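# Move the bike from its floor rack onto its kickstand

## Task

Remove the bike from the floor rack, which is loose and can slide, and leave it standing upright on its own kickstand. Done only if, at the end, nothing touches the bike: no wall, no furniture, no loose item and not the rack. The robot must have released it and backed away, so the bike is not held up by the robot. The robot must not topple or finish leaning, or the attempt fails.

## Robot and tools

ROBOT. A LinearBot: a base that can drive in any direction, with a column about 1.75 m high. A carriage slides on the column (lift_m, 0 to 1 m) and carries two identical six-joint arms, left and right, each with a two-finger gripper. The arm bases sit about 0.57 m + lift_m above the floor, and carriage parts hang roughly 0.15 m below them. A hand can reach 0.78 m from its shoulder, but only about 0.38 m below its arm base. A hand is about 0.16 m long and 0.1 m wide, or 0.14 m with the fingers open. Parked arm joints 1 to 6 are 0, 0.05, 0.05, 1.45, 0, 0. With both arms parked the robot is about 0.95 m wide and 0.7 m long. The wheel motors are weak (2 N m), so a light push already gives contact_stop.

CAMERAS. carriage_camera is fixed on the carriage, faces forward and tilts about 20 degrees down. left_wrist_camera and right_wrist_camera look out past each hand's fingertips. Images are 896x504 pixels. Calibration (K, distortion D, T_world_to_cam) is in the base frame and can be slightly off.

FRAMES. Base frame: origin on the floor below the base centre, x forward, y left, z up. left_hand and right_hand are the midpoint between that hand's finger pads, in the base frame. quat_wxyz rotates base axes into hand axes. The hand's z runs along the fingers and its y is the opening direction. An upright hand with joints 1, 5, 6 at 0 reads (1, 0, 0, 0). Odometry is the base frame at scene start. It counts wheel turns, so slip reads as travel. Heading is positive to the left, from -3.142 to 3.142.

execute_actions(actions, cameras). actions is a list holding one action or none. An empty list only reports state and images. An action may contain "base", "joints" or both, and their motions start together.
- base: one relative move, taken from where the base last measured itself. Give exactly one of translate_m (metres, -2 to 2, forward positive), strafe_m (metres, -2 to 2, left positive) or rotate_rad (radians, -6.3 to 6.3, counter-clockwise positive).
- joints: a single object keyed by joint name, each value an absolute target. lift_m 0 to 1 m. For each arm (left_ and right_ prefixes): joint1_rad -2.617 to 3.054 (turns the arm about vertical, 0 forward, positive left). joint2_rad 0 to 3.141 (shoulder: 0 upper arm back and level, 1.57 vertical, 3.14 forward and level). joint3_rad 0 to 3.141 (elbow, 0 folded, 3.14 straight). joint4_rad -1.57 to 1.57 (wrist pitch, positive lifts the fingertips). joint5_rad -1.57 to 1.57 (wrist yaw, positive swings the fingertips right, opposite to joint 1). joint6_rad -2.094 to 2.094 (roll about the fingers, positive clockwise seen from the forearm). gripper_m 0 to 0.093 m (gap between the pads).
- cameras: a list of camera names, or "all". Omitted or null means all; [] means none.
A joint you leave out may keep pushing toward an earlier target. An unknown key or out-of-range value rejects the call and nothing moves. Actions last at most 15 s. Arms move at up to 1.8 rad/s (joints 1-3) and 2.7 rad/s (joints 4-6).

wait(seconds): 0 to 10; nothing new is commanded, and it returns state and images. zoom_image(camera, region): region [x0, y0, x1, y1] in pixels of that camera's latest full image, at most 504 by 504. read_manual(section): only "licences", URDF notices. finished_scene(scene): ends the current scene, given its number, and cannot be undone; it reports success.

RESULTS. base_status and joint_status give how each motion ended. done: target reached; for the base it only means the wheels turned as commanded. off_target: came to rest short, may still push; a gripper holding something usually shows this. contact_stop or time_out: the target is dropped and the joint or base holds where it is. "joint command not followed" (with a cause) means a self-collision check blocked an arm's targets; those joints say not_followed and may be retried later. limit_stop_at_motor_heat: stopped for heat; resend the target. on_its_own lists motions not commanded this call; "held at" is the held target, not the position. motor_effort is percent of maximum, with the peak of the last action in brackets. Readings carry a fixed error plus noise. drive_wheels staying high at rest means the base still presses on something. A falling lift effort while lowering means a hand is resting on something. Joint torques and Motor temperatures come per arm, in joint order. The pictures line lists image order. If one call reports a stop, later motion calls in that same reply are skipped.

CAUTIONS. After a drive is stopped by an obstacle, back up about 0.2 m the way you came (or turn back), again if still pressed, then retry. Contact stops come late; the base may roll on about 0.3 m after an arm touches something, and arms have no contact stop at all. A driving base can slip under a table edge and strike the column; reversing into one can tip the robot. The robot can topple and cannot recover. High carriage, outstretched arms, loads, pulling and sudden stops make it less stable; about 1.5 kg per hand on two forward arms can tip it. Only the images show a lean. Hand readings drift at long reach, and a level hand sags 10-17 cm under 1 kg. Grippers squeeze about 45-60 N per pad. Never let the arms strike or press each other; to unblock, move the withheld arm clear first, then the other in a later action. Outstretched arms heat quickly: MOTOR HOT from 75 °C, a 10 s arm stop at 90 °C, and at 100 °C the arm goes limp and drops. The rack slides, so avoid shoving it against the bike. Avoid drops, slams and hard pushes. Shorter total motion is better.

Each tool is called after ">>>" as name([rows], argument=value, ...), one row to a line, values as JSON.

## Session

>>> execute_actions(actions=[])

Scene clock: 0.00 s.
Joint torques (N m, as the arm reports them, + toward a larger angle): no reading
Motor temperatures (°C, as the motors report them): left_arm=[27 33 28 28 28 24] | right_arm=[26 28 31 27 26 27]
base_odometry: x=+0.000 y=+0.000 heading=+0.000 (m, m, rad; odometry frame)
base_status: not commanded
joint_positions: lift_m=+0.297 left_joint1_rad=+0.019 left_joint2_rad=+0.049 left_joint3_rad=+0.048 left_joint4_rad=+1.472 left_joint5_rad=+0.049 left_joint6_rad=+0.000 left_gripper_m=+0.094 right_joint1_rad=+0.014 right_joint2_rad=+0.064 right_joint3_rad=+0.030 right_joint4_rad=+1.466 right_joint5_rad=-0.048 right_joint6_rad=+0.030 right_gripper_m=+0.095
joint_status: not commanded
motor_effort: lift_m=+33 drive_wheels=-2 (%)
left_hand: x=+0.2937 y=+0.3078 z=+1.3091 quat_wxyz=(+0.998, +0.024, +0.050, +0.008) (m; base frame)
right_hand: x=+0.3046 y=-0.3069 z=+1.3040 quat_wxyz=(+0.997, -0.023, +0.069, +0.024) (m; base frame)
pictures: carriage_camera, left_wrist_camera, right_wrist_camera
camera_calibration (this result's frames):
carriage_camera: T_world_to_cam=[[-0.0183693, -0.9987, 0.0475582, -0.0638672], [-0.379111, -0.0370569, -0.924609, 1.27326], [0.925169, -0.0350143, -0.377937, 0.308939], [0, 0, 0, 1]] pos_world=[0.195712, -0.00578386, 1.29706]
left_wrist_camera: T_world_to_cam=[[0.0214574, -0.99917, -0.0346111, 0.350531], [0.740678, 0.0391398, -0.67072, 0.656884], [0.671518, -0.0112438, 0.740903, -1.03524], [0, 0, 0, 1]] pos_world=[0.20112, 0.31289, 1.21973]
right_wrist_camera: T_world_to_cam=[[0.0618241, -0.99801, -0.0123735, -0.315912], [0.697443, 0.0520663, -0.714747, 0.737991], [0.713969, 0.0355588, 0.699274, -0.99403], [0, 0, 0, 1]] pos_world=[0.214531, -0.318361, 1.21867]
Images, in order (width x height): carriage_camera 896x504, left_wrist_camera 896x504, right_wrist_camera 896x504.

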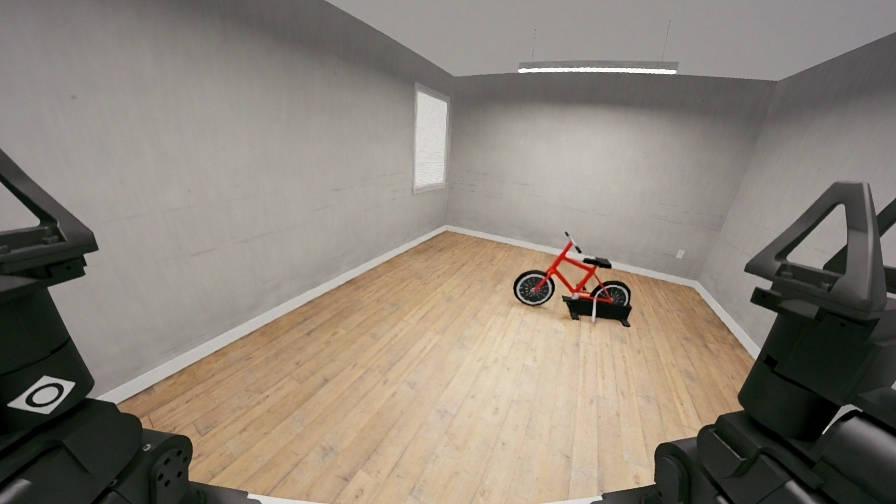

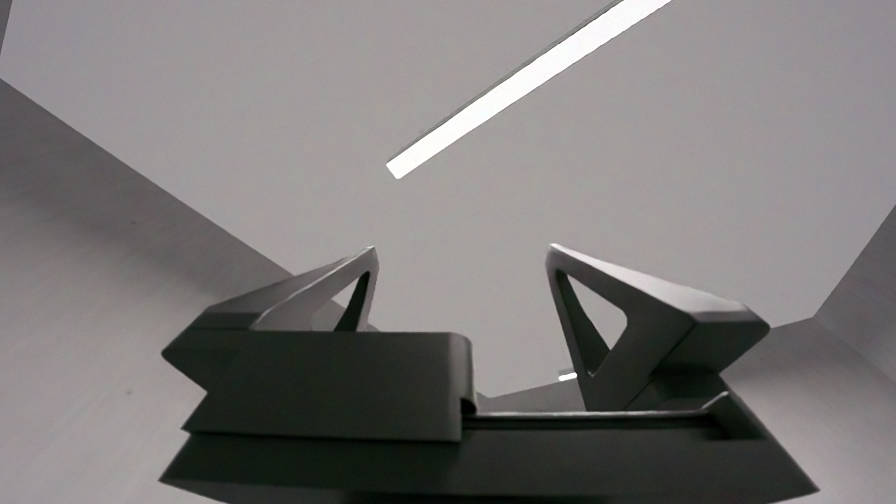

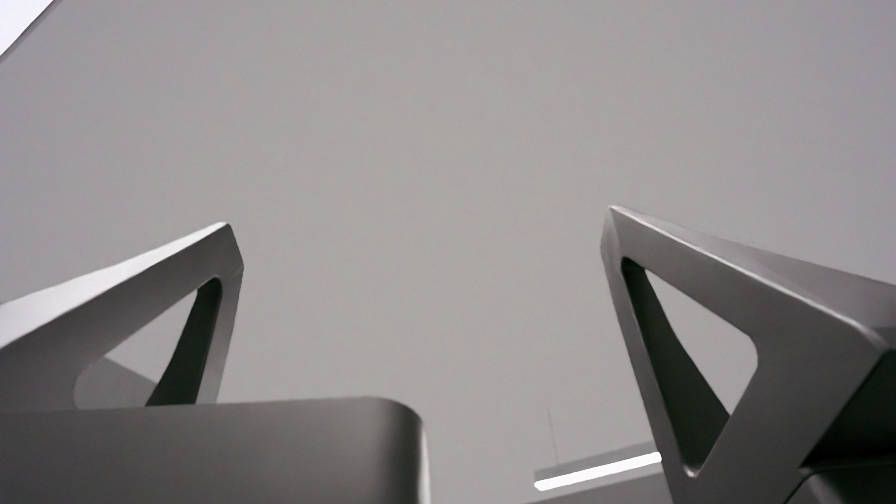

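>>> execute_actions([
  {"base":{"rotate_rad":-0.4},"joints":{"lift_m":0.0}},
], cameras=[])

>>> execute_actions([
  {"base":{"translate_m":1.2}},
], cameras=["carriage_camera"])

Scene clock: 12.97 s.
Joint torques (N m, as the arm reports them, + toward a larger angle): left_arm=[ 0.41  3.87  7.29 -0.23  0.05 -0.09] | right_arm=[ 0.24  4.58  6.7  -0.08  0.    0.01]
Motor temperatures (°C, as the motors report them): left_arm=[27 33 30 28 28 24] | right_arm=[26 28 32 27 26 27]
base_odometry: x=+0.000 y=+0.000 heading=-0.399 (m, m, rad; odometry frame)
base_status: done
joint_positions: lift_m=+0.000 left_joint1_rad=+0.019 left_joint2_rad=+0.049 left_joint3_rad=+0.048 left_joint4_rad=+1.472 left_joint5_rad=+0.049 left_joint6_rad=+0.000 left_gripper_m=+0.094 right_joint1_rad=+0.014 right_joint2_rad=+0.064 right_joint3_rad=+0.030 right_joint4_rad=+1.466 right_joint5_rad=-0.048 right_joint6_rad=+0.030 right_gripper_m=+0.095
joint_status: all done
motor_effort: lift_m=+30(31) drive_wheels=+17(26) (%)
left_hand: x=+0.2936 y=+0.3078 z=+1.0122 quat_wxyz=(+0.998, +0.024, +0.050, +0.008) (m; base frame)
right_hand: x=+0.3047 y=-0.3069 z=+1.0071 quat_wxyz=(+0.997, -0.023, +0.069, +0.024) (m; base frame)
pictures: none
No camera images: the call's "cameras" was empty. Leave "cameras" out to get every camera's image.

Scene clock: 17.67 s.
Joint torques (N m, as the arm reports them, + toward a larger angle): left_arm=[ 0.41  3.9   7.31 -0.23  0.06 -0.09] | right_arm=[ 0.22  4.68  6.69 -0.04  0.    0.02]
Motor temperatures (°C, as the motors report them): left_arm=[27 33 30 28 28 24] | right_arm=[26 29 32 27 26 27]
base_odometry: x=+1.105 y=-0.468 heading=-0.400 (m, m, rad; odometry frame)
base_status: done
joint_positions: lift_m=+0.000 left_joint1_rad=+0.019 left_joint2_rad=+0.049 left_joint3_rad=+0.048 left_joint4_rad=+1.472 left_joint5_rad=+0.049 left_joint6_rad=+0.000 left_gripper_m=+0.094 right_joint1_rad=+0.014 right_joint2_rad=+0.064 right_joint3_rad=+0.030 right_joint4_rad=+1.466 right_joint5_rad=-0.048 right_joint6_rad=+0.030 right_gripper_m=+0.095
joint_status: not commanded
motor_effort: lift_m=+29(29) drive_wheels=-13(60) (%)
left_hand: x=+0.2935 y=+0.3078 z=+1.0122 quat_wxyz=(+0.998, +0.024, +0.050, +0.008) (m; base frame)
right_hand: x=+0.3046 y=-0.3069 z=+1.0071 quat_wxyz=(+0.997, -0.023, +0.069, +0.024) (m; base frame)
pictures: carriage_camera
camera_calibration (this result's frames):
carriage_camera: T_world_to_cam=[[-0.0183693, -0.9987, 0.0475582, -0.0497488], [-0.379111, -0.0370569, -0.924609, 0.998774], [0.925169, -0.0350143, -0.377937, 0.196743], [0, 0, 0, 1]] pos_world=[0.195712, -0.00578386, 1.0002]
Images, in order (width x height): carriage_camera 896x504.

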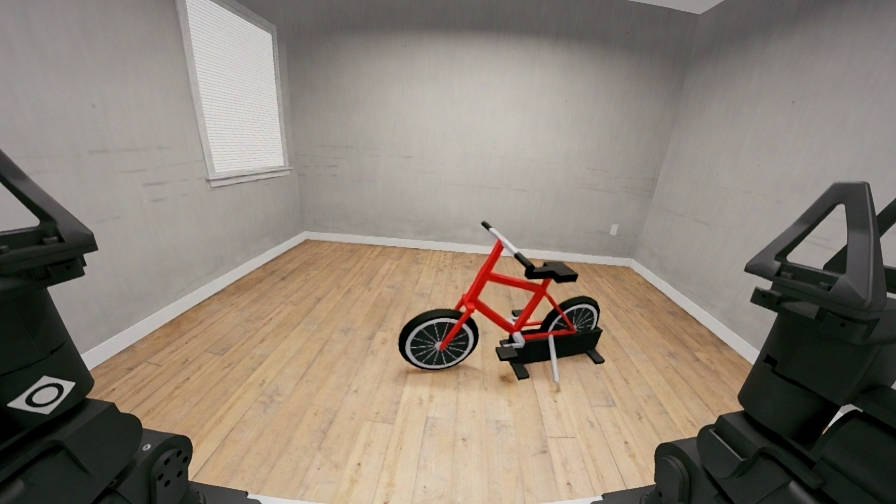

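>>> execute_actions([
  {"base":{"rotate_rad":0.18},"joints":{"right_joint2_rad":2.0,"right_joint3_rad":1.6,"right_joint4_rad":-1.0,"right_joint6_rad":1.57}},
], cameras=[])

>>> execute_actions([
  {"base":{"strafe_m":-0.38}},
], cameras=[])

>>> execute_actions([
  {"base":{"translate_m":0.25}},
], cameras=["carriage_camera","right_wrist_camera"])

Scene clock: 37.20 s.
Joint torques (N m, as the arm reports them, + toward a larger angle): left_arm=[ 0.38  3.9   7.35 -0.22  0.06 -0.1 ] | right_arm=[  0.13 -11.14   8.7    0.85   0.04   0.07]
Motor temperatures (°C, as the motors report them): left_arm=[27 33 31 28 28 24] | right_arm=[26 29 34 27 26 27]
base_odometry: x=+1.105 y=-0.468 heading=-0.221 (m, m, rad; odometry frame)
base_status: done
joint_positions: lift_m=+0.000 left_joint1_rad=+0.019 left_joint2_rad=+0.049 left_joint3_rad=+0.048 left_joint4_rad=+1.471 left_joint5_rad=+0.049 left_joint6_rad=+0.000 left_gripper_m=+0.094 right_joint1_rad=+0.014 right_joint2_rad=+1.999 right_joint3_rad=+1.585 right_joint4_rad=-0.996 right_joint5_rad=-0.048 right_joint6_rad=+1.562 right_gripper_m=+0.095
joint_status: all done
motor_effort: lift_m=+29(30) drive_wheels=+11(42) (%)
left_hand: x=+0.2939 y=+0.3078 z=+1.0122 quat_wxyz=(+0.998, +0.024, +0.051, +0.008) (m; base frame)
right_hand: x=+0.6848 y=-0.3015 z=+0.6491 quat_wxyz=(+0.040, +0.695, +0.714, +0.074) (m; base frame)
pictures: none
No camera images: the call's "cameras" was empty. Leave "cameras" out to get every camera's image.

Scene clock: 39.93 s.
Joint torques (N m, as the arm reports them, + toward a larger angle): left_arm=[ 0.42  3.92  7.33 -0.22  0.05 -0.09] | right_arm=[  0.28 -11.19   8.63   0.88   0.04   0.08]
Motor temperatures (°C, as the motors report them): left_arm=[27 33 31 28 28 24] | right_arm=[26 30 34 27 26 27]
base_odometry: x=+1.022 y=-0.839 heading=-0.220 (m, m, rad; odometry frame)
base_status: done
joint_positions: lift_m=+0.000 left_joint1_rad=+0.019 left_joint2_rad=+0.049 left_joint3_rad=+0.048 left_joint4_rad=+1.471 left_joint5_rad=+0.049 left_joint6_rad=+0.000 left_gripper_m=+0.094 right_joint1_rad=+0.014 right_joint2_rad=+1.999 right_joint3_rad=+1.585 right_joint4_rad=-0.996 right_joint5_rad=-0.048 right_joint6_rad=+1.562 right_gripper_m=+0.095
joint_status: not commanded
motor_effort: lift_m=+29(29) drive_wheels=-13(46) (%)
left_hand: x=+0.2939 y=+0.3078 z=+1.0122 quat_wxyz=(+0.998, +0.024, +0.051, +0.008) (m; base frame)
right_hand: x=+0.6848 y=-0.3018 z=+0.6491 quat_wxyz=(+0.040, +0.695, +0.714, +0.074) (m; base frame)
pictures: none
No camera images: the call's "cameras" was empty. Leave "cameras" out to get every camera's image.

Scene clock: 42.23 s.
Joint torques (N m, as the arm reports them, + toward a larger angle): left_arm=[ 0.41  3.89  7.33 -0.21  0.06 -0.1 ] | right_arm=[  0.19 -11.25   8.53   0.86   0.05   0.07]
Motor temperatures (°C, as the motors report them): left_arm=[27 33 31 28 28 24] | right_arm=[26 31 34 27 26 27]
base_odometry: x=+1.266 y=-0.894 heading=-0.221 (m, m, rad; odometry frame)
base_status: done
joint_positions: lift_m=+0.000 left_joint1_rad=+0.019 left_joint2_rad=+0.049 left_joint3_rad=+0.048 left_joint4_rad=+1.471 left_joint5_rad=+0.049 left_joint6_rad=+0.000 left_gripper_m=+0.094 right_joint1_rad=+0.014 right_joint2_rad=+1.999 right_joint3_rad=+1.585 right_joint4_rad=-0.997 right_joint5_rad=-0.048 right_joint6_rad=+1.562 right_gripper_m=+0.095
joint_status: not commanded
motor_effort: lift_m=+28(30) drive_wheels=-11(43) (%)
left_hand: x=+0.2938 y=+0.3078 z=+1.0122 quat_wxyz=(+0.998, +0.024, +0.051, +0.008) (m; base frame)
right_hand: x=+0.6845 y=-0.3017 z=+0.6490 quat_wxyz=(+0.039, +0.695, +0.714, +0.073) (m; base frame)
pictures: carriage_camera, right_wrist_camera
camera_calibration (this result's frames):
carriage_camera: T_world_to_cam=[[-0.0183693, -0.9987, 0.0475582, -0.0497488], [-0.379111, -0.0370569, -0.924609, 0.998774], [0.925169, -0.0350143, -0.377937, 0.196743], [0, 0, 0, 1]] pos_world=[0.195712, -0.00578386, 1.0002]
right_wrist_camera: T_world_to_cam=[[-0.994454, -0.00636667, -0.104977, 0.740022], [-0.0729561, 0.760706, 0.644983, -0.136798], [0.0757502, 0.649065, -0.756952, 0.759572], [0, 0, 0, 1]] pos_world=[0.6684, -0.384237, 0.740878]
Images, in order (width x height): carriage_camera 896x504, right_wrist_camera 896x504.

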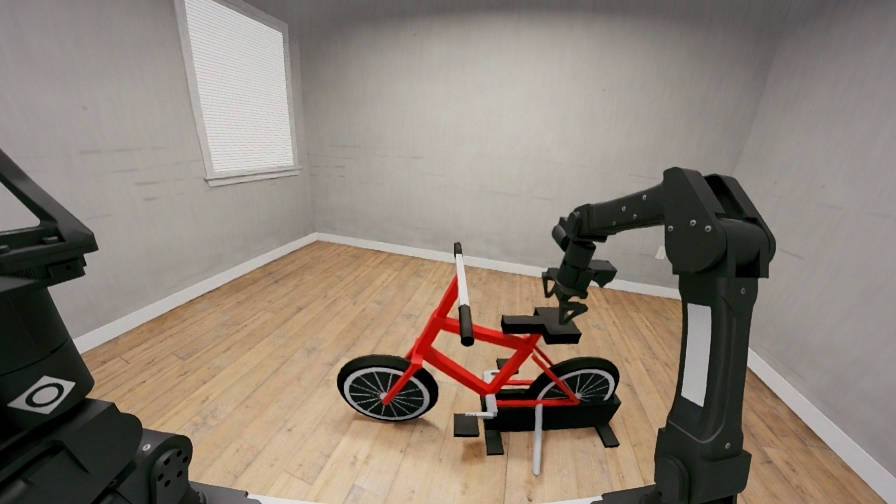

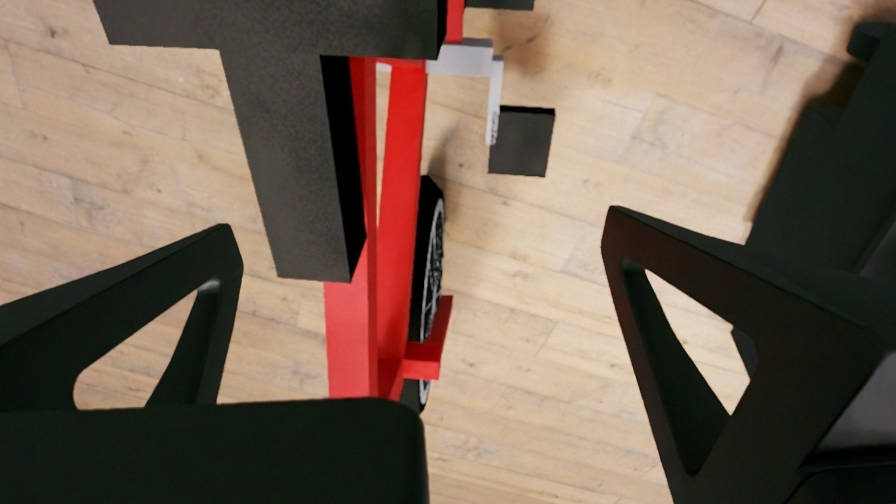

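>>> execute_actions([
  {"base":{"strafe_m":-0.07}},
], cameras=[])

>>> execute_actions([
  {"base":{"translate_m":0.035},"joints":{"right_joint2_rad":2.2,"right_joint3_rad":1.68,"right_joint4_rad":-0.98}},
], cameras=["carriage_camera","right_wrist_camera"])

Scene clock: 54.27 s.
Joint torques (N m, as the arm reports them, + toward a larger angle): left_arm=[ 0.39  3.87  7.35 -0.22  0.05 -0.09] | right_arm=[  0.09 -11.22   8.62   0.85   0.05   0.07]
Motor temperatures (°C, as the motors report them): left_arm=[27 33 32 28 28 24] | right_arm=[26 34 35 27 26 27]
base_odometry: x=+1.251 y=-0.962 heading=-0.220 (m, m, rad; odometry frame)
base_status: done
joint_positions: lift_m=+0.000 left_joint1_rad=+0.019 left_joint2_rad=+0.049 left_joint3_rad=+0.048 left_joint4_rad=+1.471 left_joint5_rad=+0.049 left_joint6_rad=+0.000 left_gripper_m=+0.094 right_joint1_rad=+0.014 right_joint2_rad=+1.999 right_joint3_rad=+1.585 right_joint4_rad=-0.998 right_joint5_rad=-0.048 right_joint6_rad=+1.562 right_gripper_m=+0.095
joint_status: not commanded
motor_effort: lift_m=+30(30) drive_wheels=-8(45) (%)
left_hand: x=+0.2938 y=+0.3078 z=+1.0122 quat_wxyz=(+0.998, +0.024, +0.051, +0.008) (m; base frame)
right_hand: x=+0.6844 y=-0.3017 z=+0.6490 quat_wxyz=(+0.039, +0.695, +0.714, +0.073) (m; base frame)
pictures: none
No camera images: the call's "cameras" was empty. Leave "cameras" out to get every camera's image.

Scene clock: 55.30 s.
Joint torques (N m, as the arm reports them, + toward a larger angle): left_arm=[ 0.4   3.91  7.36 -0.22  0.07 -0.09] | right_arm=[  0.19 -13.35   6.98   0.63   0.04   0.08]
Motor temperatures (°C, as the motors report them): left_arm=[27 33 32 28 28 24] | right_arm=[26 35 35 27 26 27]
base_odometry: x=+1.285 y=-0.970 heading=-0.221 (m, m, rad; odometry frame)
base_status: done
joint_positions: lift_m=+0.000 left_joint1_rad=+0.019 left_joint2_rad=+0.049 left_joint3_rad=+0.048 left_joint4_rad=+1.471 left_joint5_rad=+0.049 left_joint6_rad=+0.000 left_gripper_m=+0.094 right_joint1_rad=+0.014 right_joint2_rad=+2.208 right_joint3_rad=+1.681 right_joint4_rad=-0.976 right_joint5_rad=-0.048 right_joint6_rad=+1.562 right_gripper_m=+0.095
joint_status: all done
motor_effort: lift_m=+29(30) drive_wheels=+8(34) (%)
left_hand: x=+0.2938 y=+0.3078 z=+1.0122 quat_wxyz=(+0.998, +0.024, +0.051, +0.008) (m; base frame)
right_hand: x=+0.7029 y=-0.3014 z=+0.5907 quat_wxyz=(+0.007, +0.698, +0.715, +0.041) (m; base frame)
pictures: carriage_camera, right_wrist_camera
camera_calibration (this result's frames):
carriage_camera: T_world_to_cam=[[-0.0183693, -0.9987, 0.0475582, -0.0497488], [-0.379111, -0.0370569, -0.924609, 0.998774], [0.925169, -0.0350143, -0.377937, 0.196743], [0, 0, 0, 1]] pos_world=[0.195712, -0.00578386, 1.0002]
right_wrist_camera: T_world_to_cam=[[-0.999897, -0.00644244, -0.0128558, 0.70157], [-0.0132379, 0.761538, 0.647986, -0.141505], [0.00561557, 0.648089, -0.761544, 0.765549], [0, 0, 0, 1]] pos_world=[0.695325, -0.383862, 0.683711]
Images, in order (width x height): carriage_camera 896x504, right_wrist_camera 896x504.

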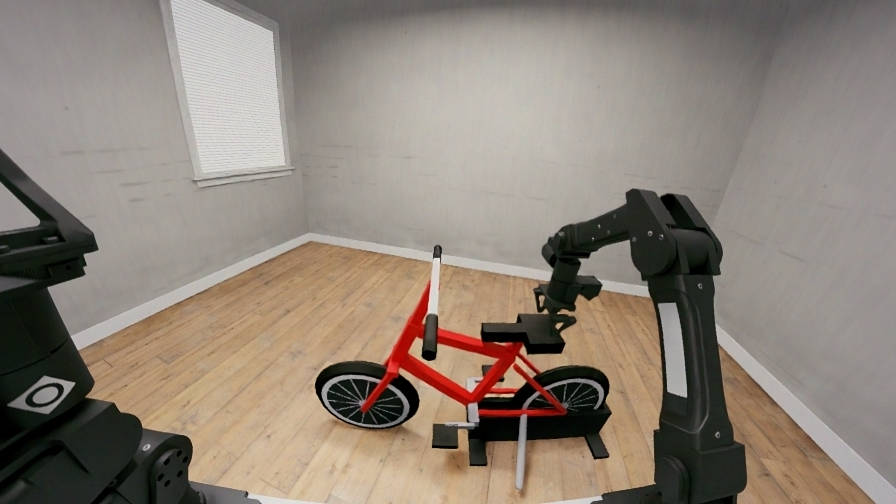

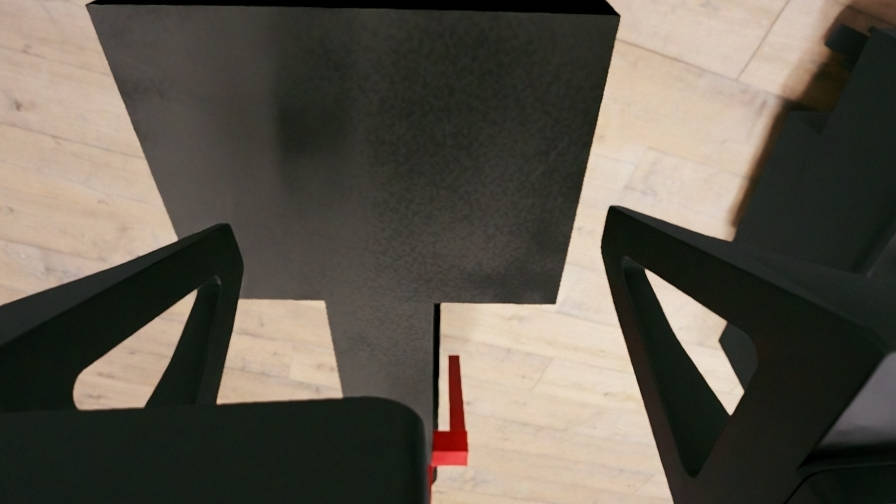

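>>> execute_actions([
  {"base":{"strafe_m":0.09}},
], cameras=[])

>>> execute_actions([
  {"base":{"translate_m":0.015},"joints":{"right_joint2_rad":2.42,"right_joint3_rad":1.72,"right_joint4_rad":-0.88}},
], cameras=["carriage_camera","right_wrist_camera"])

Scene clock: 67.60 s.
Joint torques (N m, as the arm reports them, + toward a larger angle): left_arm=[ 0.41  3.89  7.33 -0.22  0.05 -0.09] | right_arm=[  0.31 -13.52   6.94   0.62   0.04   0.08]
Motor temperatures (°C, as the motors report them): left_arm=[27 33 32 28 28 24] | right_arm=[26 39 35 27 26 27]
base_odometry: x=+1.305 y=-0.882 heading=-0.221 (m, m, rad; odometry frame)
base_status: done
joint_positions: lift_m=+0.000 left_joint1_rad=+0.019 left_joint2_rad=+0.049 left_joint3_rad=+0.048 left_joint4_rad=+1.471 left_joint5_rad=+0.049 left_joint6_rad=+0.000 left_gripper_m=+0.094 right_joint1_rad=+0.014 right_joint2_rad=+2.208 right_joint3_rad=+1.681 right_joint4_rad=-0.977 right_joint5_rad=-0.048 right_joint6_rad=+1.562 right_gripper_m=+0.095
joint_status: not commanded
motor_effort: lift_m=+29(29) drive_wheels=-6(51) (%)
left_hand: x=+0.2938 y=+0.3078 z=+1.0122 quat_wxyz=(+0.998, +0.024, +0.051, +0.008) (m; base frame)
right_hand: x=+0.7028 y=-0.3014 z=+0.5907 quat_wxyz=(+0.006, +0.698, +0.715, +0.041) (m; base frame)
pictures: none
No camera images: the call's "cameras" was empty. Leave "cameras" out to get every camera's image.

Scene clock: 68.53 s.
Joint torques (N m, as the arm reports them, + toward a larger angle): left_arm=[ 0.41  3.88  7.34 -0.22  0.05 -0.09] | right_arm=[  0.2  -14.68   6.09   0.41   0.05   0.09]
Motor temperatures (°C, as the motors report them): left_arm=[27 33 32 28 28 24] | right_arm=[26 39 35 27 26 27]
base_odometry: x=+1.320 y=-0.885 heading=-0.221 (m, m, rad; odometry frame)
base_status: done
joint_positions: lift_m=+0.000 left_joint1_rad=+0.019 left_joint2_rad=+0.049 left_joint3_rad=+0.048 left_joint4_rad=+1.471 left_joint5_rad=+0.049 left_joint6_rad=+0.000 left_gripper_m=+0.094 right_joint1_rad=+0.014 right_joint2_rad=+2.429 right_joint3_rad=+1.723 right_joint4_rad=-0.877 right_joint5_rad=-0.048 right_joint6_rad=+1.562 right_gripper_m=+0.095
joint_status: all done
motor_effort: lift_m=+30(29) drive_wheels=-8(30) (%)
left_hand: x=+0.2938 y=+0.3078 z=+1.0122 quat_wxyz=(+0.998, +0.024, +0.051, +0.008) (m; base frame)
right_hand: x=+0.7094 y=-0.3013 z=+0.5089 quat_wxyz=(-0.021, +0.699, +0.715, +0.013) (m; base frame)
pictures: carriage_camera, right_wrist_camera
camera_calibration (this result's frames):
carriage_camera: T_world_to_cam=[[-0.0183693, -0.9987, 0.0475582, -0.0497488], [-0.379111, -0.0370569, -0.924609, 0.998774], [0.925169, -0.0350143, -0.377937, 0.196743], [0, 0, 0, 1]] pos_world=[0.195712, -0.00578386, 1.0002]
right_wrist_camera: T_world_to_cam=[[-0.997771, -0.00603235, 0.0664579, 0.665277], [0.0384294, 0.762241, 0.646151, -0.123997], [-0.0545547, 0.647265, -0.76031, 0.744977], [0, 0, 0, 1]] pos_world=[0.709202, -0.383668, 0.602322]
Images, in order (width x height): carriage_camera 896x504, right_wrist_camera 896x504.

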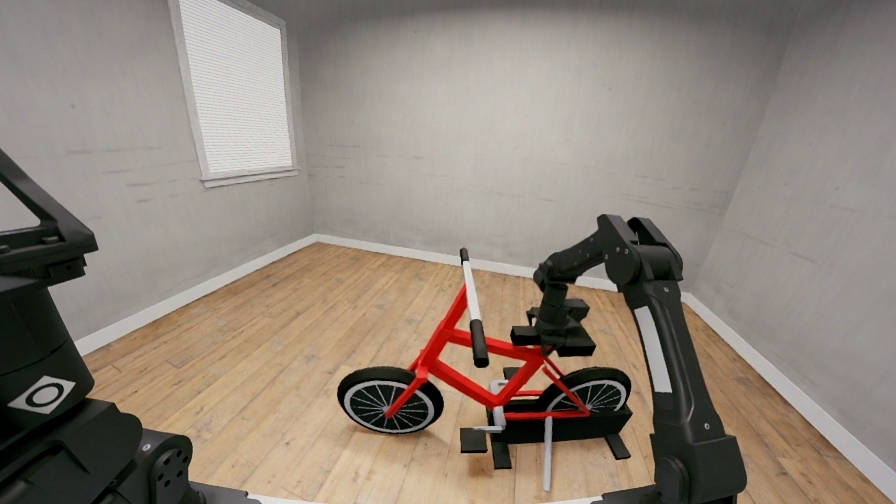

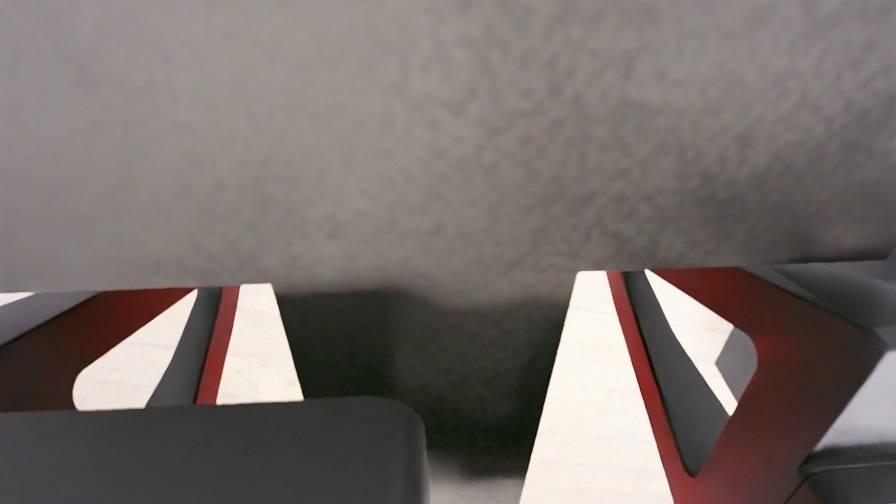

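Straddled. Grip and pull forward-left.

>>> execute_actions([
  {"joints":{"right_gripper_m":0.0}},
], cameras=[])

>>> execute_actions([
  {"base":{"strafe_m":0.3}},
], cameras=["carriage_camera"])

Scene clock: 73.67 s.
Joint torques (N m, as the arm reports them, + toward a larger angle): left_arm=[ 0.42  3.88  7.35 -0.21  0.05 -0.09] | right_arm=[  0.23 -14.58   6.25   0.4    0.06  -0.04]
Motor temperatures (°C, as the motors report them): left_arm=[27 33 32 28 28 24] | right_arm=[26 41 35 27 26 27]
base_odometry: x=+1.320 y=-0.885 heading=-0.221 (m, m, rad; odometry frame)
base_status: not commanded
joint_positions: lift_m=+0.000 left_joint1_rad=+0.019 left_joint2_rad=+0.049 left_joint3_rad=+0.048 left_joint4_rad=+1.471 left_joint5_rad=+0.049 left_joint6_rad=+0.000 left_gripper_m=+0.094 right_joint1_rad=+0.014 right_joint2_rad=+2.429 right_joint3_rad=+1.723 right_joint4_rad=-0.875 right_joint5_rad=-0.049 right_joint6_rad=+1.577 right_gripper_m=+0.040
joint_status: right_gripper_m off_target (ended at +0.040, target +0.000)
motor_effort: lift_m=+29(29) drive_wheels=-8(8) (%)
left_hand: x=+0.2938 y=+0.3078 z=+1.0122 quat_wxyz=(+0.998, +0.024, +0.051, +0.008) (m; base frame)
right_hand: x=+0.7099 y=-0.3011 z=+0.5089 quat_wxyz=(-0.021, +0.704, +0.710, +0.014) (m; base frame)
pictures: none
No camera images: the call's "cameras" was empty. Leave "cameras" out to get every camera's image.

Scene clock: 75.70 s.
Joint torques (N m, as the arm reports them, + toward a larger angle): left_arm=[ 0.4   3.9   7.37 -0.23  0.07 -0.08] | right_arm=[ -0.82 -14.45   6.3    0.29  -0.1   -0.23]
Motor temperatures (°C, as the motors report them): left_arm=[27 33 32 28 28 24] | right_arm=[26 42 35 27 26 27]
base_odometry: x=+1.369 y=-0.669 heading=-0.221 (m, m, rad; odometry frame)
base_status: strafe_m contact_stop (by the wheels' count: +0.222 of +0.300)
joint_positions: lift_m=+0.000 left_joint1_rad=+0.019 left_joint2_rad=+0.049 left_joint3_rad=+0.048 left_joint4_rad=+1.472 left_joint5_rad=+0.049 left_joint6_rad=+0.000 left_gripper_m=+0.094 right_joint1_rad=+0.025 right_joint2_rad=+2.429 right_joint3_rad=+1.723 right_joint4_rad=-0.860 right_joint5_rad=-0.039 right_joint6_rad=+1.597 right_gripper_m=+0.040
joint_status: not commanded
motor_effort: lift_m=+29(29) drive_wheels=-5(77) (%)
left_hand: x=+0.2937 y=+0.3079 z=+1.0122 quat_wxyz=(+0.998, +0.024, +0.050, +0.008) (m; base frame)
right_hand: x=+0.7134 y=-0.2980 z=+0.5088 quat_wxyz=(-0.013, +0.707, +0.706, +0.015) (m; base frame)
pictures: carriage_camera
camera_calibration (this result's frames):
carriage_camera: T_world_to_cam=[[-0.0183693, -0.9987, 0.0475582, -0.0497488], [-0.379111, -0.0370569, -0.924609, 0.998774], [0.925169, -0.0350143, -0.377937, 0.196743], [0, 0, 0, 1]] pos_world=[0.195712, -0.00578386, 1.0002]
Images, in order (width x height): carriage_camera 896x504.

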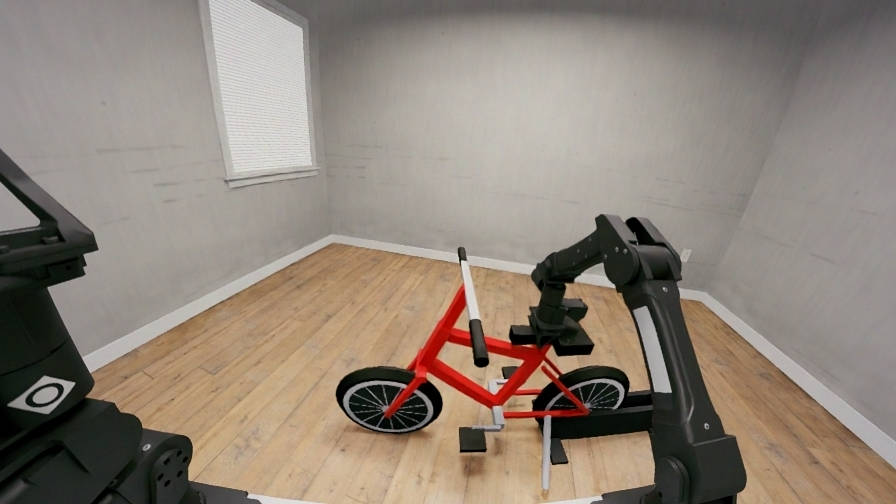

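>>> execute_actions([
  {"base":{"strafe_m":-0.03},"joints":{"right_joint2_rad":2.55,"right_joint3_rad":2.05,"right_joint4_rad":-1.0}},
], cameras=["carriage_camera"])

>>> execute_actions([
  {"base":{"strafe_m":0.3},"joints":{"right_joint2_rad":2.55}},
], cameras=["carriage_camera"])

Scene clock: 83.47 s.
Joint torques (N m, as the arm reports them, + toward a larger angle): left_arm=[ 0.39  3.9   7.4  -0.22  0.06 -0.09] | right_arm=[ -2.06 -16.85  10.53   0.89   0.61  -0.38]
Motor temperatures (°C, as the motors report them): left_arm=[27 33 32 28 28 24] | right_arm=[26 44 35 27 26 27]
base_odometry: x=+1.362 y=-0.698 heading=-0.221 (m, m, rad; odometry frame)
base_status: done
joint_positions: lift_m=+0.000 left_joint1_rad=+0.019 left_joint2_rad=+0.049 left_joint3_rad=+0.048 left_joint4_rad=+1.472 left_joint5_rad=+0.049 left_joint6_rad=+0.000 left_gripper_m=+0.094 right_joint1_rad=+0.037 right_joint2_rad=+2.573 right_joint3_rad=+2.005 right_joint4_rad=-1.054 right_joint5_rad=-0.097 right_joint6_rad=+1.614 right_gripper_m=+0.040
joint_status: right_joint4_rad off_target (ended at -1.054, target -1.000); the others done
motor_effort: lift_m=+29(30) drive_wheels=-8(49) (%)
left_hand: x=+0.2937 y=+0.3079 z=+1.0122 quat_wxyz=(+0.998, +0.024, +0.050, +0.008) (m; base frame)
right_hand: x=+0.7354 y=-0.2817 z=+0.5112 quat_wxyz=(-0.053, +0.709, +0.703, +0.014) (m; base frame)
pictures: carriage_camera
camera_calibration (this result's frames):
carriage_camera: T_world_to_cam=[[-0.0183693, -0.9987, 0.0475582, -0.0497488], [-0.379111, -0.0370569, -0.924609, 0.998774], [0.925169, -0.0350143, -0.377937, 0.196743], [0, 0, 0, 1]] pos_world=[0.195712, -0.00578386, 1.0002]
Images, in order (width x height): carriage_camera 896x504.

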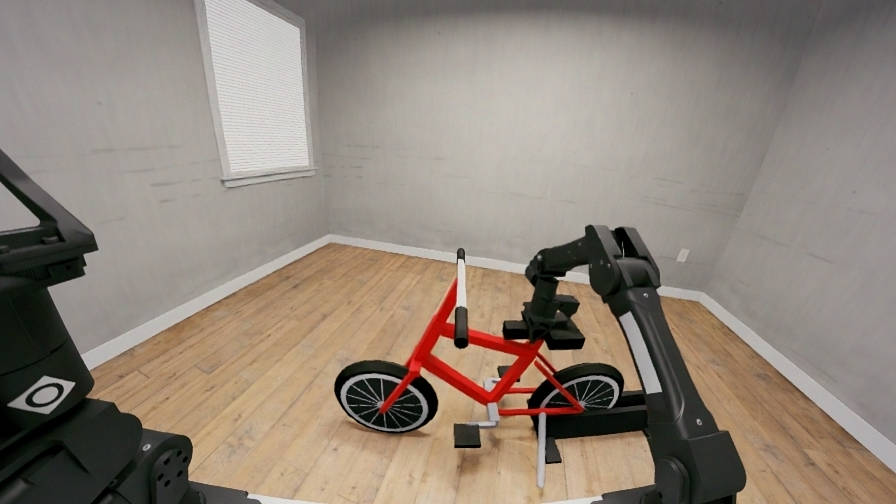

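Scene clock: 84.97 s.
Joint torques (N m, as the arm reports them, + toward a larger angle): left_arm=[ 0.41  3.92  7.31 -0.23  0.06 -0.09] | right_arm=[  1.62 -17.12  10.16   0.92  -0.78  -0.11]
Motor temperatures (°C, as the motors report them): left_arm=[27 33 32 28 28 24] | right_arm=[26 45 36 27 26 27]
base_odometry: x=+1.383 y=-0.611 heading=-0.222 (m, m, rad; odometry frame)
base_status: strafe_m contact_stop (by the wheels' count: +0.090 of +0.300)
joint_positions: lift_m=+0.000 left_joint1_rad=+0.019 left_joint2_rad=+0.049 left_joint3_rad=+0.048 left_joint4_rad=+1.472 left_joint5_rad=+0.048 left_joint6_rad=+0.000 left_gripper_m=+0.094 right_joint1_rad=+0.000 right_joint2_rad=+2.575 right_joint3_rad=+2.010 right_joint4_rad=-1.055 right_joint5_rad=+0.024 right_joint6_rad=+1.582 right_gripper_m=+0.040
joint_status: all done
motor_effort: lift_m=+29(30) drive_wheels=+3(54) (%)
left_hand: x=+0.2937 y=+0.3079 z=+1.0122 quat_wxyz=(+0.998, +0.024, +0.050, +0.008) (m; base frame)
right_hand: x=+0.7371 y=-0.3199 z=+0.5106 quat_wxyz=(-0.009, +0.711, +0.703, -0.026) (m; base frame)
pictures: carriage_camera
camera_calibration (this result's frames):
carriage_camera: T_world_to_cam=[[-0.0183693, -0.9987, 0.0475582, -0.0497482], [-0.379111, -0.0370569, -0.924609, 0.998763], [0.925169, -0.0350143, -0.377937, 0.196738], [0, 0, 0, 1]] pos_world=[0.195712, -0.00578386, 1.00019]
Images, in order (width x height): carriage_camera 896x504.

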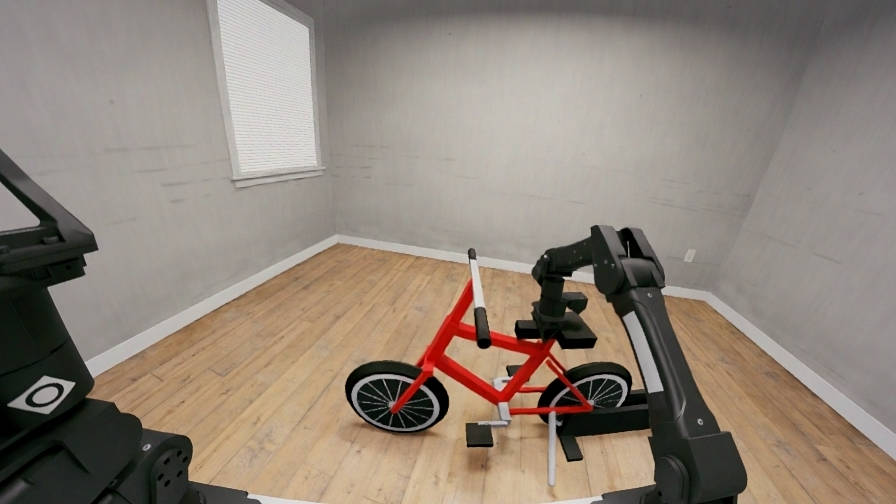

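>>> execute_actions([
  {"base":{"strafe_m":-0.02},"joints":{"lift_m":0.1}},
], cameras=["carriage_camera"])

>>> execute_actions([
  {"base":{"strafe_m":0.15},"joints":{"lift_m":0.1,"right_joint2_rad":2.55}},
], cameras=["carriage_camera"])

Scene clock: 95.47 s.
Joint torques (N m, as the arm reports them, + toward a larger angle): left_arm=[ 0.39  3.89  7.32 -0.22  0.06 -0.09] | right_arm=[  0.11 -27.32  10.95  -1.3   -0.31  -0.24]
Motor temperatures (°C, as the motors report them): left_arm=[27 33 32 28 28 24] | right_arm=[26 51 37 27 26 27]
base_odometry: x=+1.379 y=-0.628 heading=-0.222 (m, m, rad; odometry frame)
base_status: strafe_m contact_stop (by the wheels' count: -0.018 of -0.020)
joint_positions: lift_m=+0.099 left_joint1_rad=+0.019 left_joint2_rad=+0.049 left_joint3_rad=+0.048 left_joint4_rad=+1.471 left_joint5_rad=+0.048 left_joint6_rad=+0.000 left_gripper_m=+0.094 right_joint1_rad=+0.015 right_joint2_rad=+2.766 right_joint3_rad=+1.994 right_joint4_rad=-0.848 right_joint5_rad=-0.017 right_joint6_rad=+1.596 right_gripper_m=+0.040
joint_status: all done
motor_effort: lift_m=+44(47) drive_wheels=+0(49) (%)
left_hand: x=+0.2938 y=+0.3079 z=+1.1112 quat_wxyz=(+0.998, +0.024, +0.051, +0.008) (m; base frame)
right_hand: x=+0.7383 y=-0.3060 z=+0.5176 quat_wxyz=(-0.023, +0.711, +0.703, -0.012) (m; base frame)
pictures: carriage_camera
camera_calibration (this result's frames):
carriage_camera: T_world_to_cam=[[-0.0183693, -0.9987, 0.0475582, -0.0544569], [-0.379111, -0.0370569, -0.924609, 1.09031], [0.925169, -0.0350143, -0.377937, 0.234157], [0, 0, 0, 1]] pos_world=[0.195712, -0.00578386, 1.09919]
Images, in order (width x height): carriage_camera 896x504.

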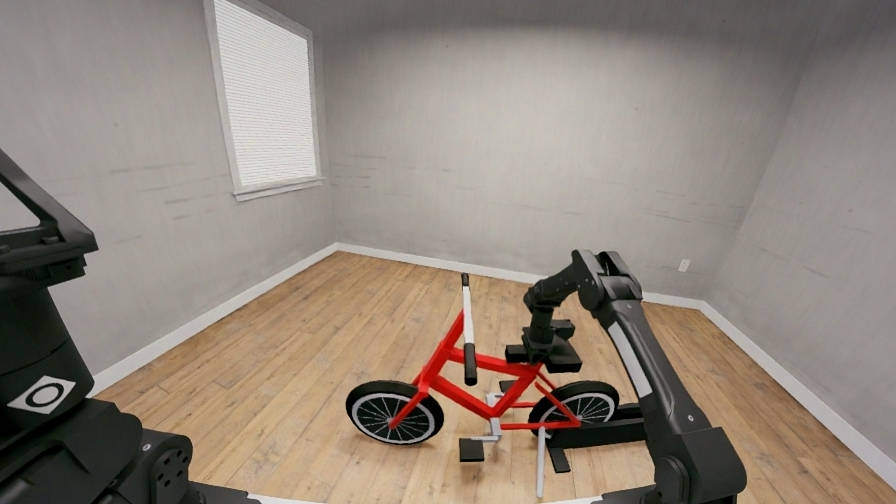

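not run: a stop came earlier in this reply.

>>> execute_actions([
  {"base":{"strafe_m":0.35},"joints":{"lift_m":0.0,"right_joint2_rad":2.43,"right_joint3_rad":1.75,"right_joint4_rad":-0.88}},
], cameras=["carriage_camera"])

Scene clock: 110.33 s.
Joint torques (N m, as the arm reports them, + toward a larger angle): left_arm=[ 0.4   3.87  7.33 -0.23  0.06 -0.1 ] | right_arm=[ -0.21 -15.77   5.89   0.34   0.54  -0.33]
Motor temperatures (°C, as the motors report them): left_arm=[27 33 33 28 28 24] | right_arm=[26 71 39 28 26 27]
base_odometry: x=+1.456 y=-0.287 heading=-0.222 (m, m, rad; odometry frame)
base_status: done
joint_positions: lift_m=+0.000 left_joint1_rad=+0.019 left_joint2_rad=+0.049 left_joint3_rad=+0.048 left_joint4_rad=+1.472 left_joint5_rad=+0.048 left_joint6_rad=+0.000 left_gripper_m=+0.094 right_joint1_rad=+0.019 right_joint2_rad=+2.450 right_joint3_rad=+1.756 right_joint4_rad=-0.865 right_joint5_rad=-0.091 right_joint6_rad=+1.610 right_gripper_m=+0.040
joint_status: all done
motor_effort: lift_m=+29(34) drive_wheels=-6(56) (%)
left_hand: x=+0.2937 y=+0.3079 z=+1.0122 quat_wxyz=(+0.998, +0.024, +0.050, +0.008) (m; base frame)
right_hand: x=+0.7200 y=-0.2914 z=+0.5076 quat_wxyz=(-0.029, +0.713, +0.700, +0.035) (m; base frame)
pictures: carriage_camera
camera_calibration (this result's frames):
carriage_camera: T_world_to_cam=[[-0.0183693, -0.9987, 0.0475582, -0.0497499], [-0.379111, -0.0370569, -0.924609, 0.998795], [0.925169, -0.0350143, -0.377937, 0.196751], [0, 0, 0, 1]] pos_world=[0.195712, -0.00578386, 1.00022]
Images, in order (width x height): carriage_camera 896x504.

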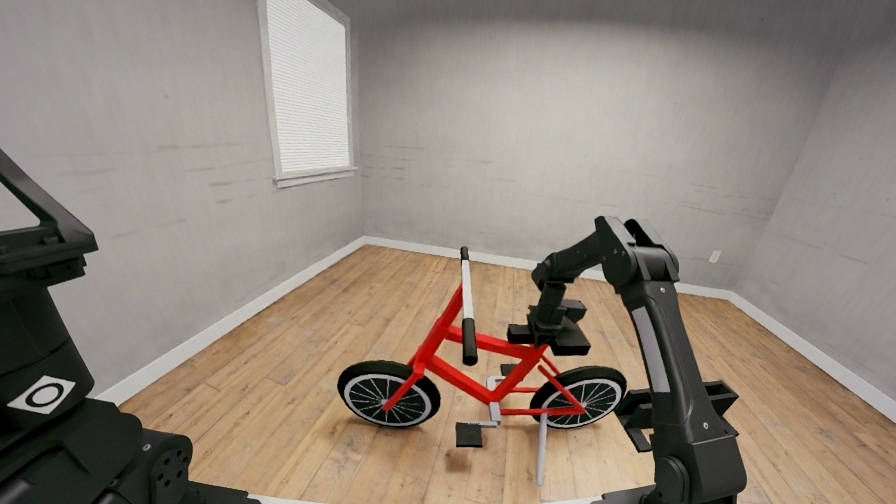

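Nearly out; a bit more, then lean toward me and release.

>>> execute_actions([
  {"base":{"strafe_m":0.15},"joints":{"right_joint2_rad":2.43}},
], cameras=[])

>>> execute_actions([
  {"base":{"translate_m":-0.07},"joints":{"right_joint2_rad":2.43}},
], cameras=[])

>>> execute_actions([
  {"joints":{"right_gripper_m":0.093}},
], cameras=[])

>>> execute_actions([
  {"joints":{"right_joint2_rad":1.9}},
], cameras=["carriage_camera"])

Scene clock: 121.53 s.
Joint torques (N m, as the arm reports them, + toward a larger angle): left_arm=[ 0.37  3.88  7.33 -0.22  0.06 -0.09] | right_arm=[  0.02 -15.79   6.05   0.32   0.19  -0.32]
Motor temperatures (°C, as the motors report them): left_arm=[27 33 33 28 28 24] | right_arm=[26 68 38 27 26 27]
base_odometry: x=+1.489 y=-0.141 heading=-0.222 (m, m, rad; odometry frame)
base_status: done
joint_positions: lift_m=+0.000 left_joint1_rad=+0.019 left_joint2_rad=+0.049 left_joint3_rad=+0.048 left_joint4_rad=+1.472 left_joint5_rad=+0.048 left_joint6_rad=+0.000 left_gripper_m=+0.094 right_joint1_rad=+0.019 right_joint2_rad=+2.450 right_joint3_rad=+1.756 right_joint4_rad=-0.862 right_joint5_rad=-0.061 right_joint6_rad=+1.614 right_gripper_m=+0.040
joint_status: all done
motor_effort: lift_m=+30(30) drive_wheels=-6(47) (%)
left_hand: x=+0.2937 y=+0.3079 z=+1.0122 quat_wxyz=(+0.998, +0.024, +0.050, +0.008) (m; base frame)
right_hand: x=+0.7208 y=-0.2967 z=+0.5072 quat_wxyz=(-0.017, +0.715, +0.698, +0.026) (m; base frame)
pictures: none
No camera images: the call's "cameras" was empty. Leave "cameras" out to get every camera's image.

Scene clock: 122.87 s.
Joint torques (N m, as the arm reports them, + toward a larger angle): left_arm=[ 0.42  3.91  7.35 -0.22  0.06 -0.09] | right_arm=[  0.09 -16.63   6.88  -0.53   0.09  -0.11]
Motor temperatures (°C, as the motors report them): left_arm=[27 33 33 28 28 24] | right_arm=[26 68 38 27 26 27]
base_odometry: x=+1.421 y=-0.125 heading=-0.222 (m, m, rad; odometry frame)
base_status: done
joint_positions: lift_m=+0.000 left_joint1_rad=+0.019 left_joint2_rad=+0.049 left_joint3_rad=+0.048 left_joint4_rad=+1.471 left_joint5_rad=+0.048 left_joint6_rad=+0.000 left_gripper_m=+0.094 right_joint1_rad=+0.015 right_joint2_rad=+2.457 right_joint3_rad=+1.748 right_joint4_rad=-0.766 right_joint5_rad=-0.055 right_joint6_rad=+1.587 right_gripper_m=+0.040
joint_status: all done
motor_effort: lift_m=+29(30) drive_wheels=-10(38) (%)
left_hand: x=+0.2938 y=+0.3079 z=+1.0122 quat_wxyz=(+0.998, +0.024, +0.051, +0.008) (m; base frame)
right_hand: x=+0.7404 y=-0.2992 z=+0.5036 quat_wxyz=(+0.014, +0.706, +0.707, +0.053) (m; base frame)
pictures: none
No camera images: the call's "cameras" was empty. Leave "cameras" out to get every camera's image.

Scene clock: 123.87 s.
Joint torques (N m, as the arm reports them, + toward a larger angle): left_arm=[ 0.41  3.89  7.35 -0.23  0.07 -0.1 ] | right_arm=[  0.33 -14.82   7.58   0.82   0.01  -0.04]
Motor temperatures (°C, as the motors report them): left_arm=[27 33 33 28 28 24] | right_arm=[26 68 38 27 26 27]
base_odometry: x=+1.421 y=-0.125 heading=-0.222 (m, m, rad; odometry frame)
base_status: not commanded
joint_positions: lift_m=+0.000 left_joint1_rad=+0.019 left_joint2_rad=+0.049 left_joint3_rad=+0.048 left_joint4_rad=+1.472 left_joint5_rad=+0.048 left_joint6_rad=+0.000 left_gripper_m=+0.094 right_joint1_rad=+0.013 right_joint2_rad=+2.441 right_joint3_rad=+1.735 right_joint4_rad=-0.927 right_joint5_rad=-0.044 right_joint6_rad=+1.578 right_gripper_m=+0.093
joint_status: all done
motor_effort: lift_m=+30(29) drive_wheels=-8(10) (%)
left_hand: x=+0.2937 y=+0.3079 z=+1.0122 quat_wxyz=(+0.998, +0.024, +0.050, +0.008) (m; base frame)
right_hand: x=+0.6991 y=-0.3025 z=+0.5066 quat_wxyz=(-0.038, +0.705, +0.708, -0.007) (m; base frame)
pictures: none
No camera images: the call's "cameras" was empty. Leave "cameras" out to get every camera's image.

Scene clock: 125.00 s.
Joint torques (N m, as the arm reports them, + toward a larger angle): left_arm=[ 0.39  3.88  7.26 -0.24  0.07 -0.1 ] | right_arm=[  0.3  -10.     7.7    1.72   0.    -0.1 ]
Motor temperatures (°C, as the motors report them): left_arm=[27 33 33 28 28 24] | right_arm=[26 67 38 27 26 27]
base_odometry: x=+1.421 y=-0.125 heading=-0.222 (m, m, rad; odometry frame)
base_status: not commanded
joint_positions: lift_m=+0.000 left_joint1_rad=+0.019 left_joint2_rad=+0.049 left_joint3_rad=+0.048 left_joint4_rad=+1.472 left_joint5_rad=+0.048 left_joint6_rad=+0.000 left_gripper_m=+0.094 right_joint1_rad=+0.013 right_joint2_rad=+1.888 right_joint3_rad=+1.754 right_joint4_rad=-0.871 right_joint5_rad=-0.046 right_joint6_rad=+1.578 right_gripper_m=+0.093
joint_status: all done
motor_effort: lift_m=+29(29) drive_wheels=-7(7) (%)
left_hand: x=+0.2937 y=+0.3079 z=+1.0122 quat_wxyz=(+0.998, +0.024, +0.050, +0.008) (m; base frame)
right_hand: x=+0.7523 y=-0.3015 z=+0.7656 quat_wxyz=(+0.180, +0.672, +0.685, +0.215) (m; base frame)
pictures: carriage_camera
camera_calibration (this result's frames):
carriage_camera: T_world_to_cam=[[-0.0183693, -0.9987, 0.0475582, -0.0497489], [-0.379111, -0.0370569, -0.924609, 0.998776], [0.925169, -0.0350143, -0.377937, 0.196744], [0, 0, 0, 1]] pos_world=[0.195712, -0.00578386, 1.0002]
Images, in order (width x height): carriage_camera 896x504.

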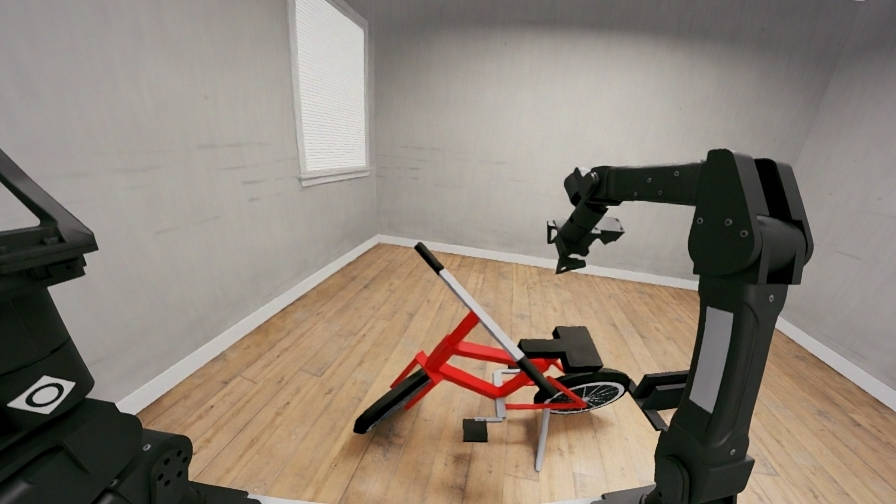

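>>> execute_actions([
  {"base":{"translate_m":-0.5},"joints":{"right_joint2_rad":0.05,"right_joint3_rad":0.05,"right_joint4_rad":1.45,"right_joint6_rad":0}},
], cameras=["carriage_camera"])

>>> zoom_image(camera="carriage_camera", region=[330, 220, 780, 470])

Scene clock: 137.13 s.
Joint torques (N m, as the arm reports them, + toward a larger angle): left_arm=[ 0.38  3.89  7.32 -0.23  0.06 -0.1 ] | right_arm=[ 0.3   3.98  5.12 -0.21 -0.03 -0.06]
Motor temperatures (°C, as the motors report them): left_arm=[27 33 33 28 28 23] | right_arm=[26 59 38 28 26 27]
base_odometry: x=+0.933 y=-0.015 heading=-0.222 (m, m, rad; odometry frame)
base_status: done
joint_positions: lift_m=+0.000 left_joint1_rad=+0.019 left_joint2_rad=+0.049 left_joint3_rad=+0.048 left_joint4_rad=+1.472 left_joint5_rad=+0.048 left_joint6_rad=+0.000 left_gripper_m=+0.094 right_joint1_rad=+0.013 right_joint2_rad=+0.058 right_joint3_rad=+0.064 right_joint4_rad=+1.455 right_joint5_rad=-0.046 right_joint6_rad=+0.008 right_gripper_m=+0.093
joint_status: all done
motor_effort: lift_m=+30(29) drive_wheels=-5(50) (%)
left_hand: x=+0.2937 y=+0.3079 z=+1.0122 quat_wxyz=(+0.998, +0.024, +0.050, +0.008) (m; base frame)
right_hand: x=+0.2955 y=-0.3075 z=+1.0162 quat_wxyz=(+0.998, -0.023, +0.055, +0.012) (m; base frame)
pictures: carriage_camera
camera_calibration (this result's frames):
carriage_camera: T_world_to_cam=[[-0.0183693, -0.9987, 0.0475582, -0.0497489], [-0.379111, -0.0370569, -0.924609, 0.998776], [0.925169, -0.0350143, -0.377937, 0.196743], [0, 0, 0, 1]] pos_world=[0.195712, -0.00578386, 1.0002]
Images, in order (width x height): carriage_camera 896x504.

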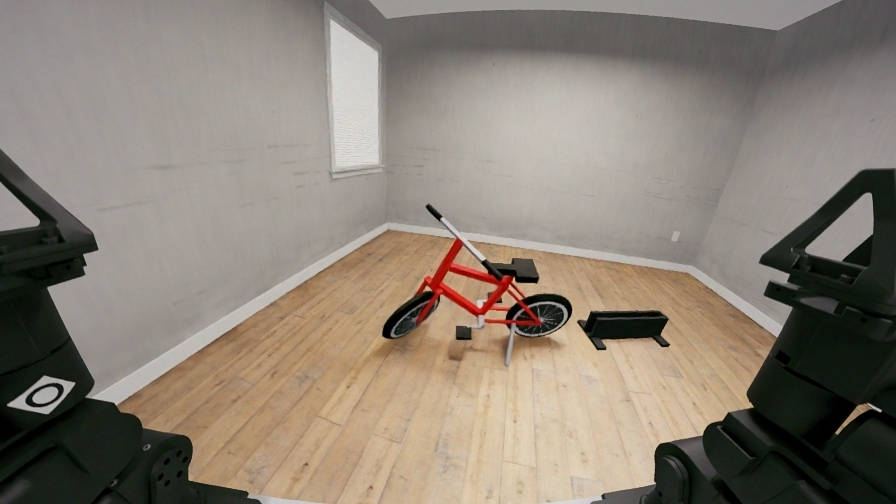

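Region (330, 220, 780, 470) of carriage_camera's 896x504 image, scaled by 1.120, with more detail than that image has.

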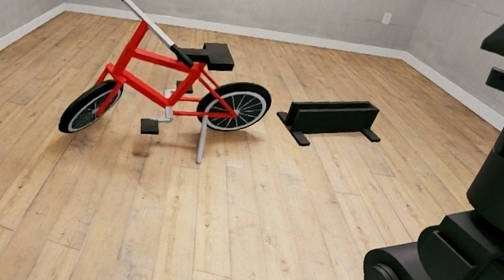

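Clear of the rack, standing.

>>> finished_scene(scene=2)

The scene is finished: the task was done.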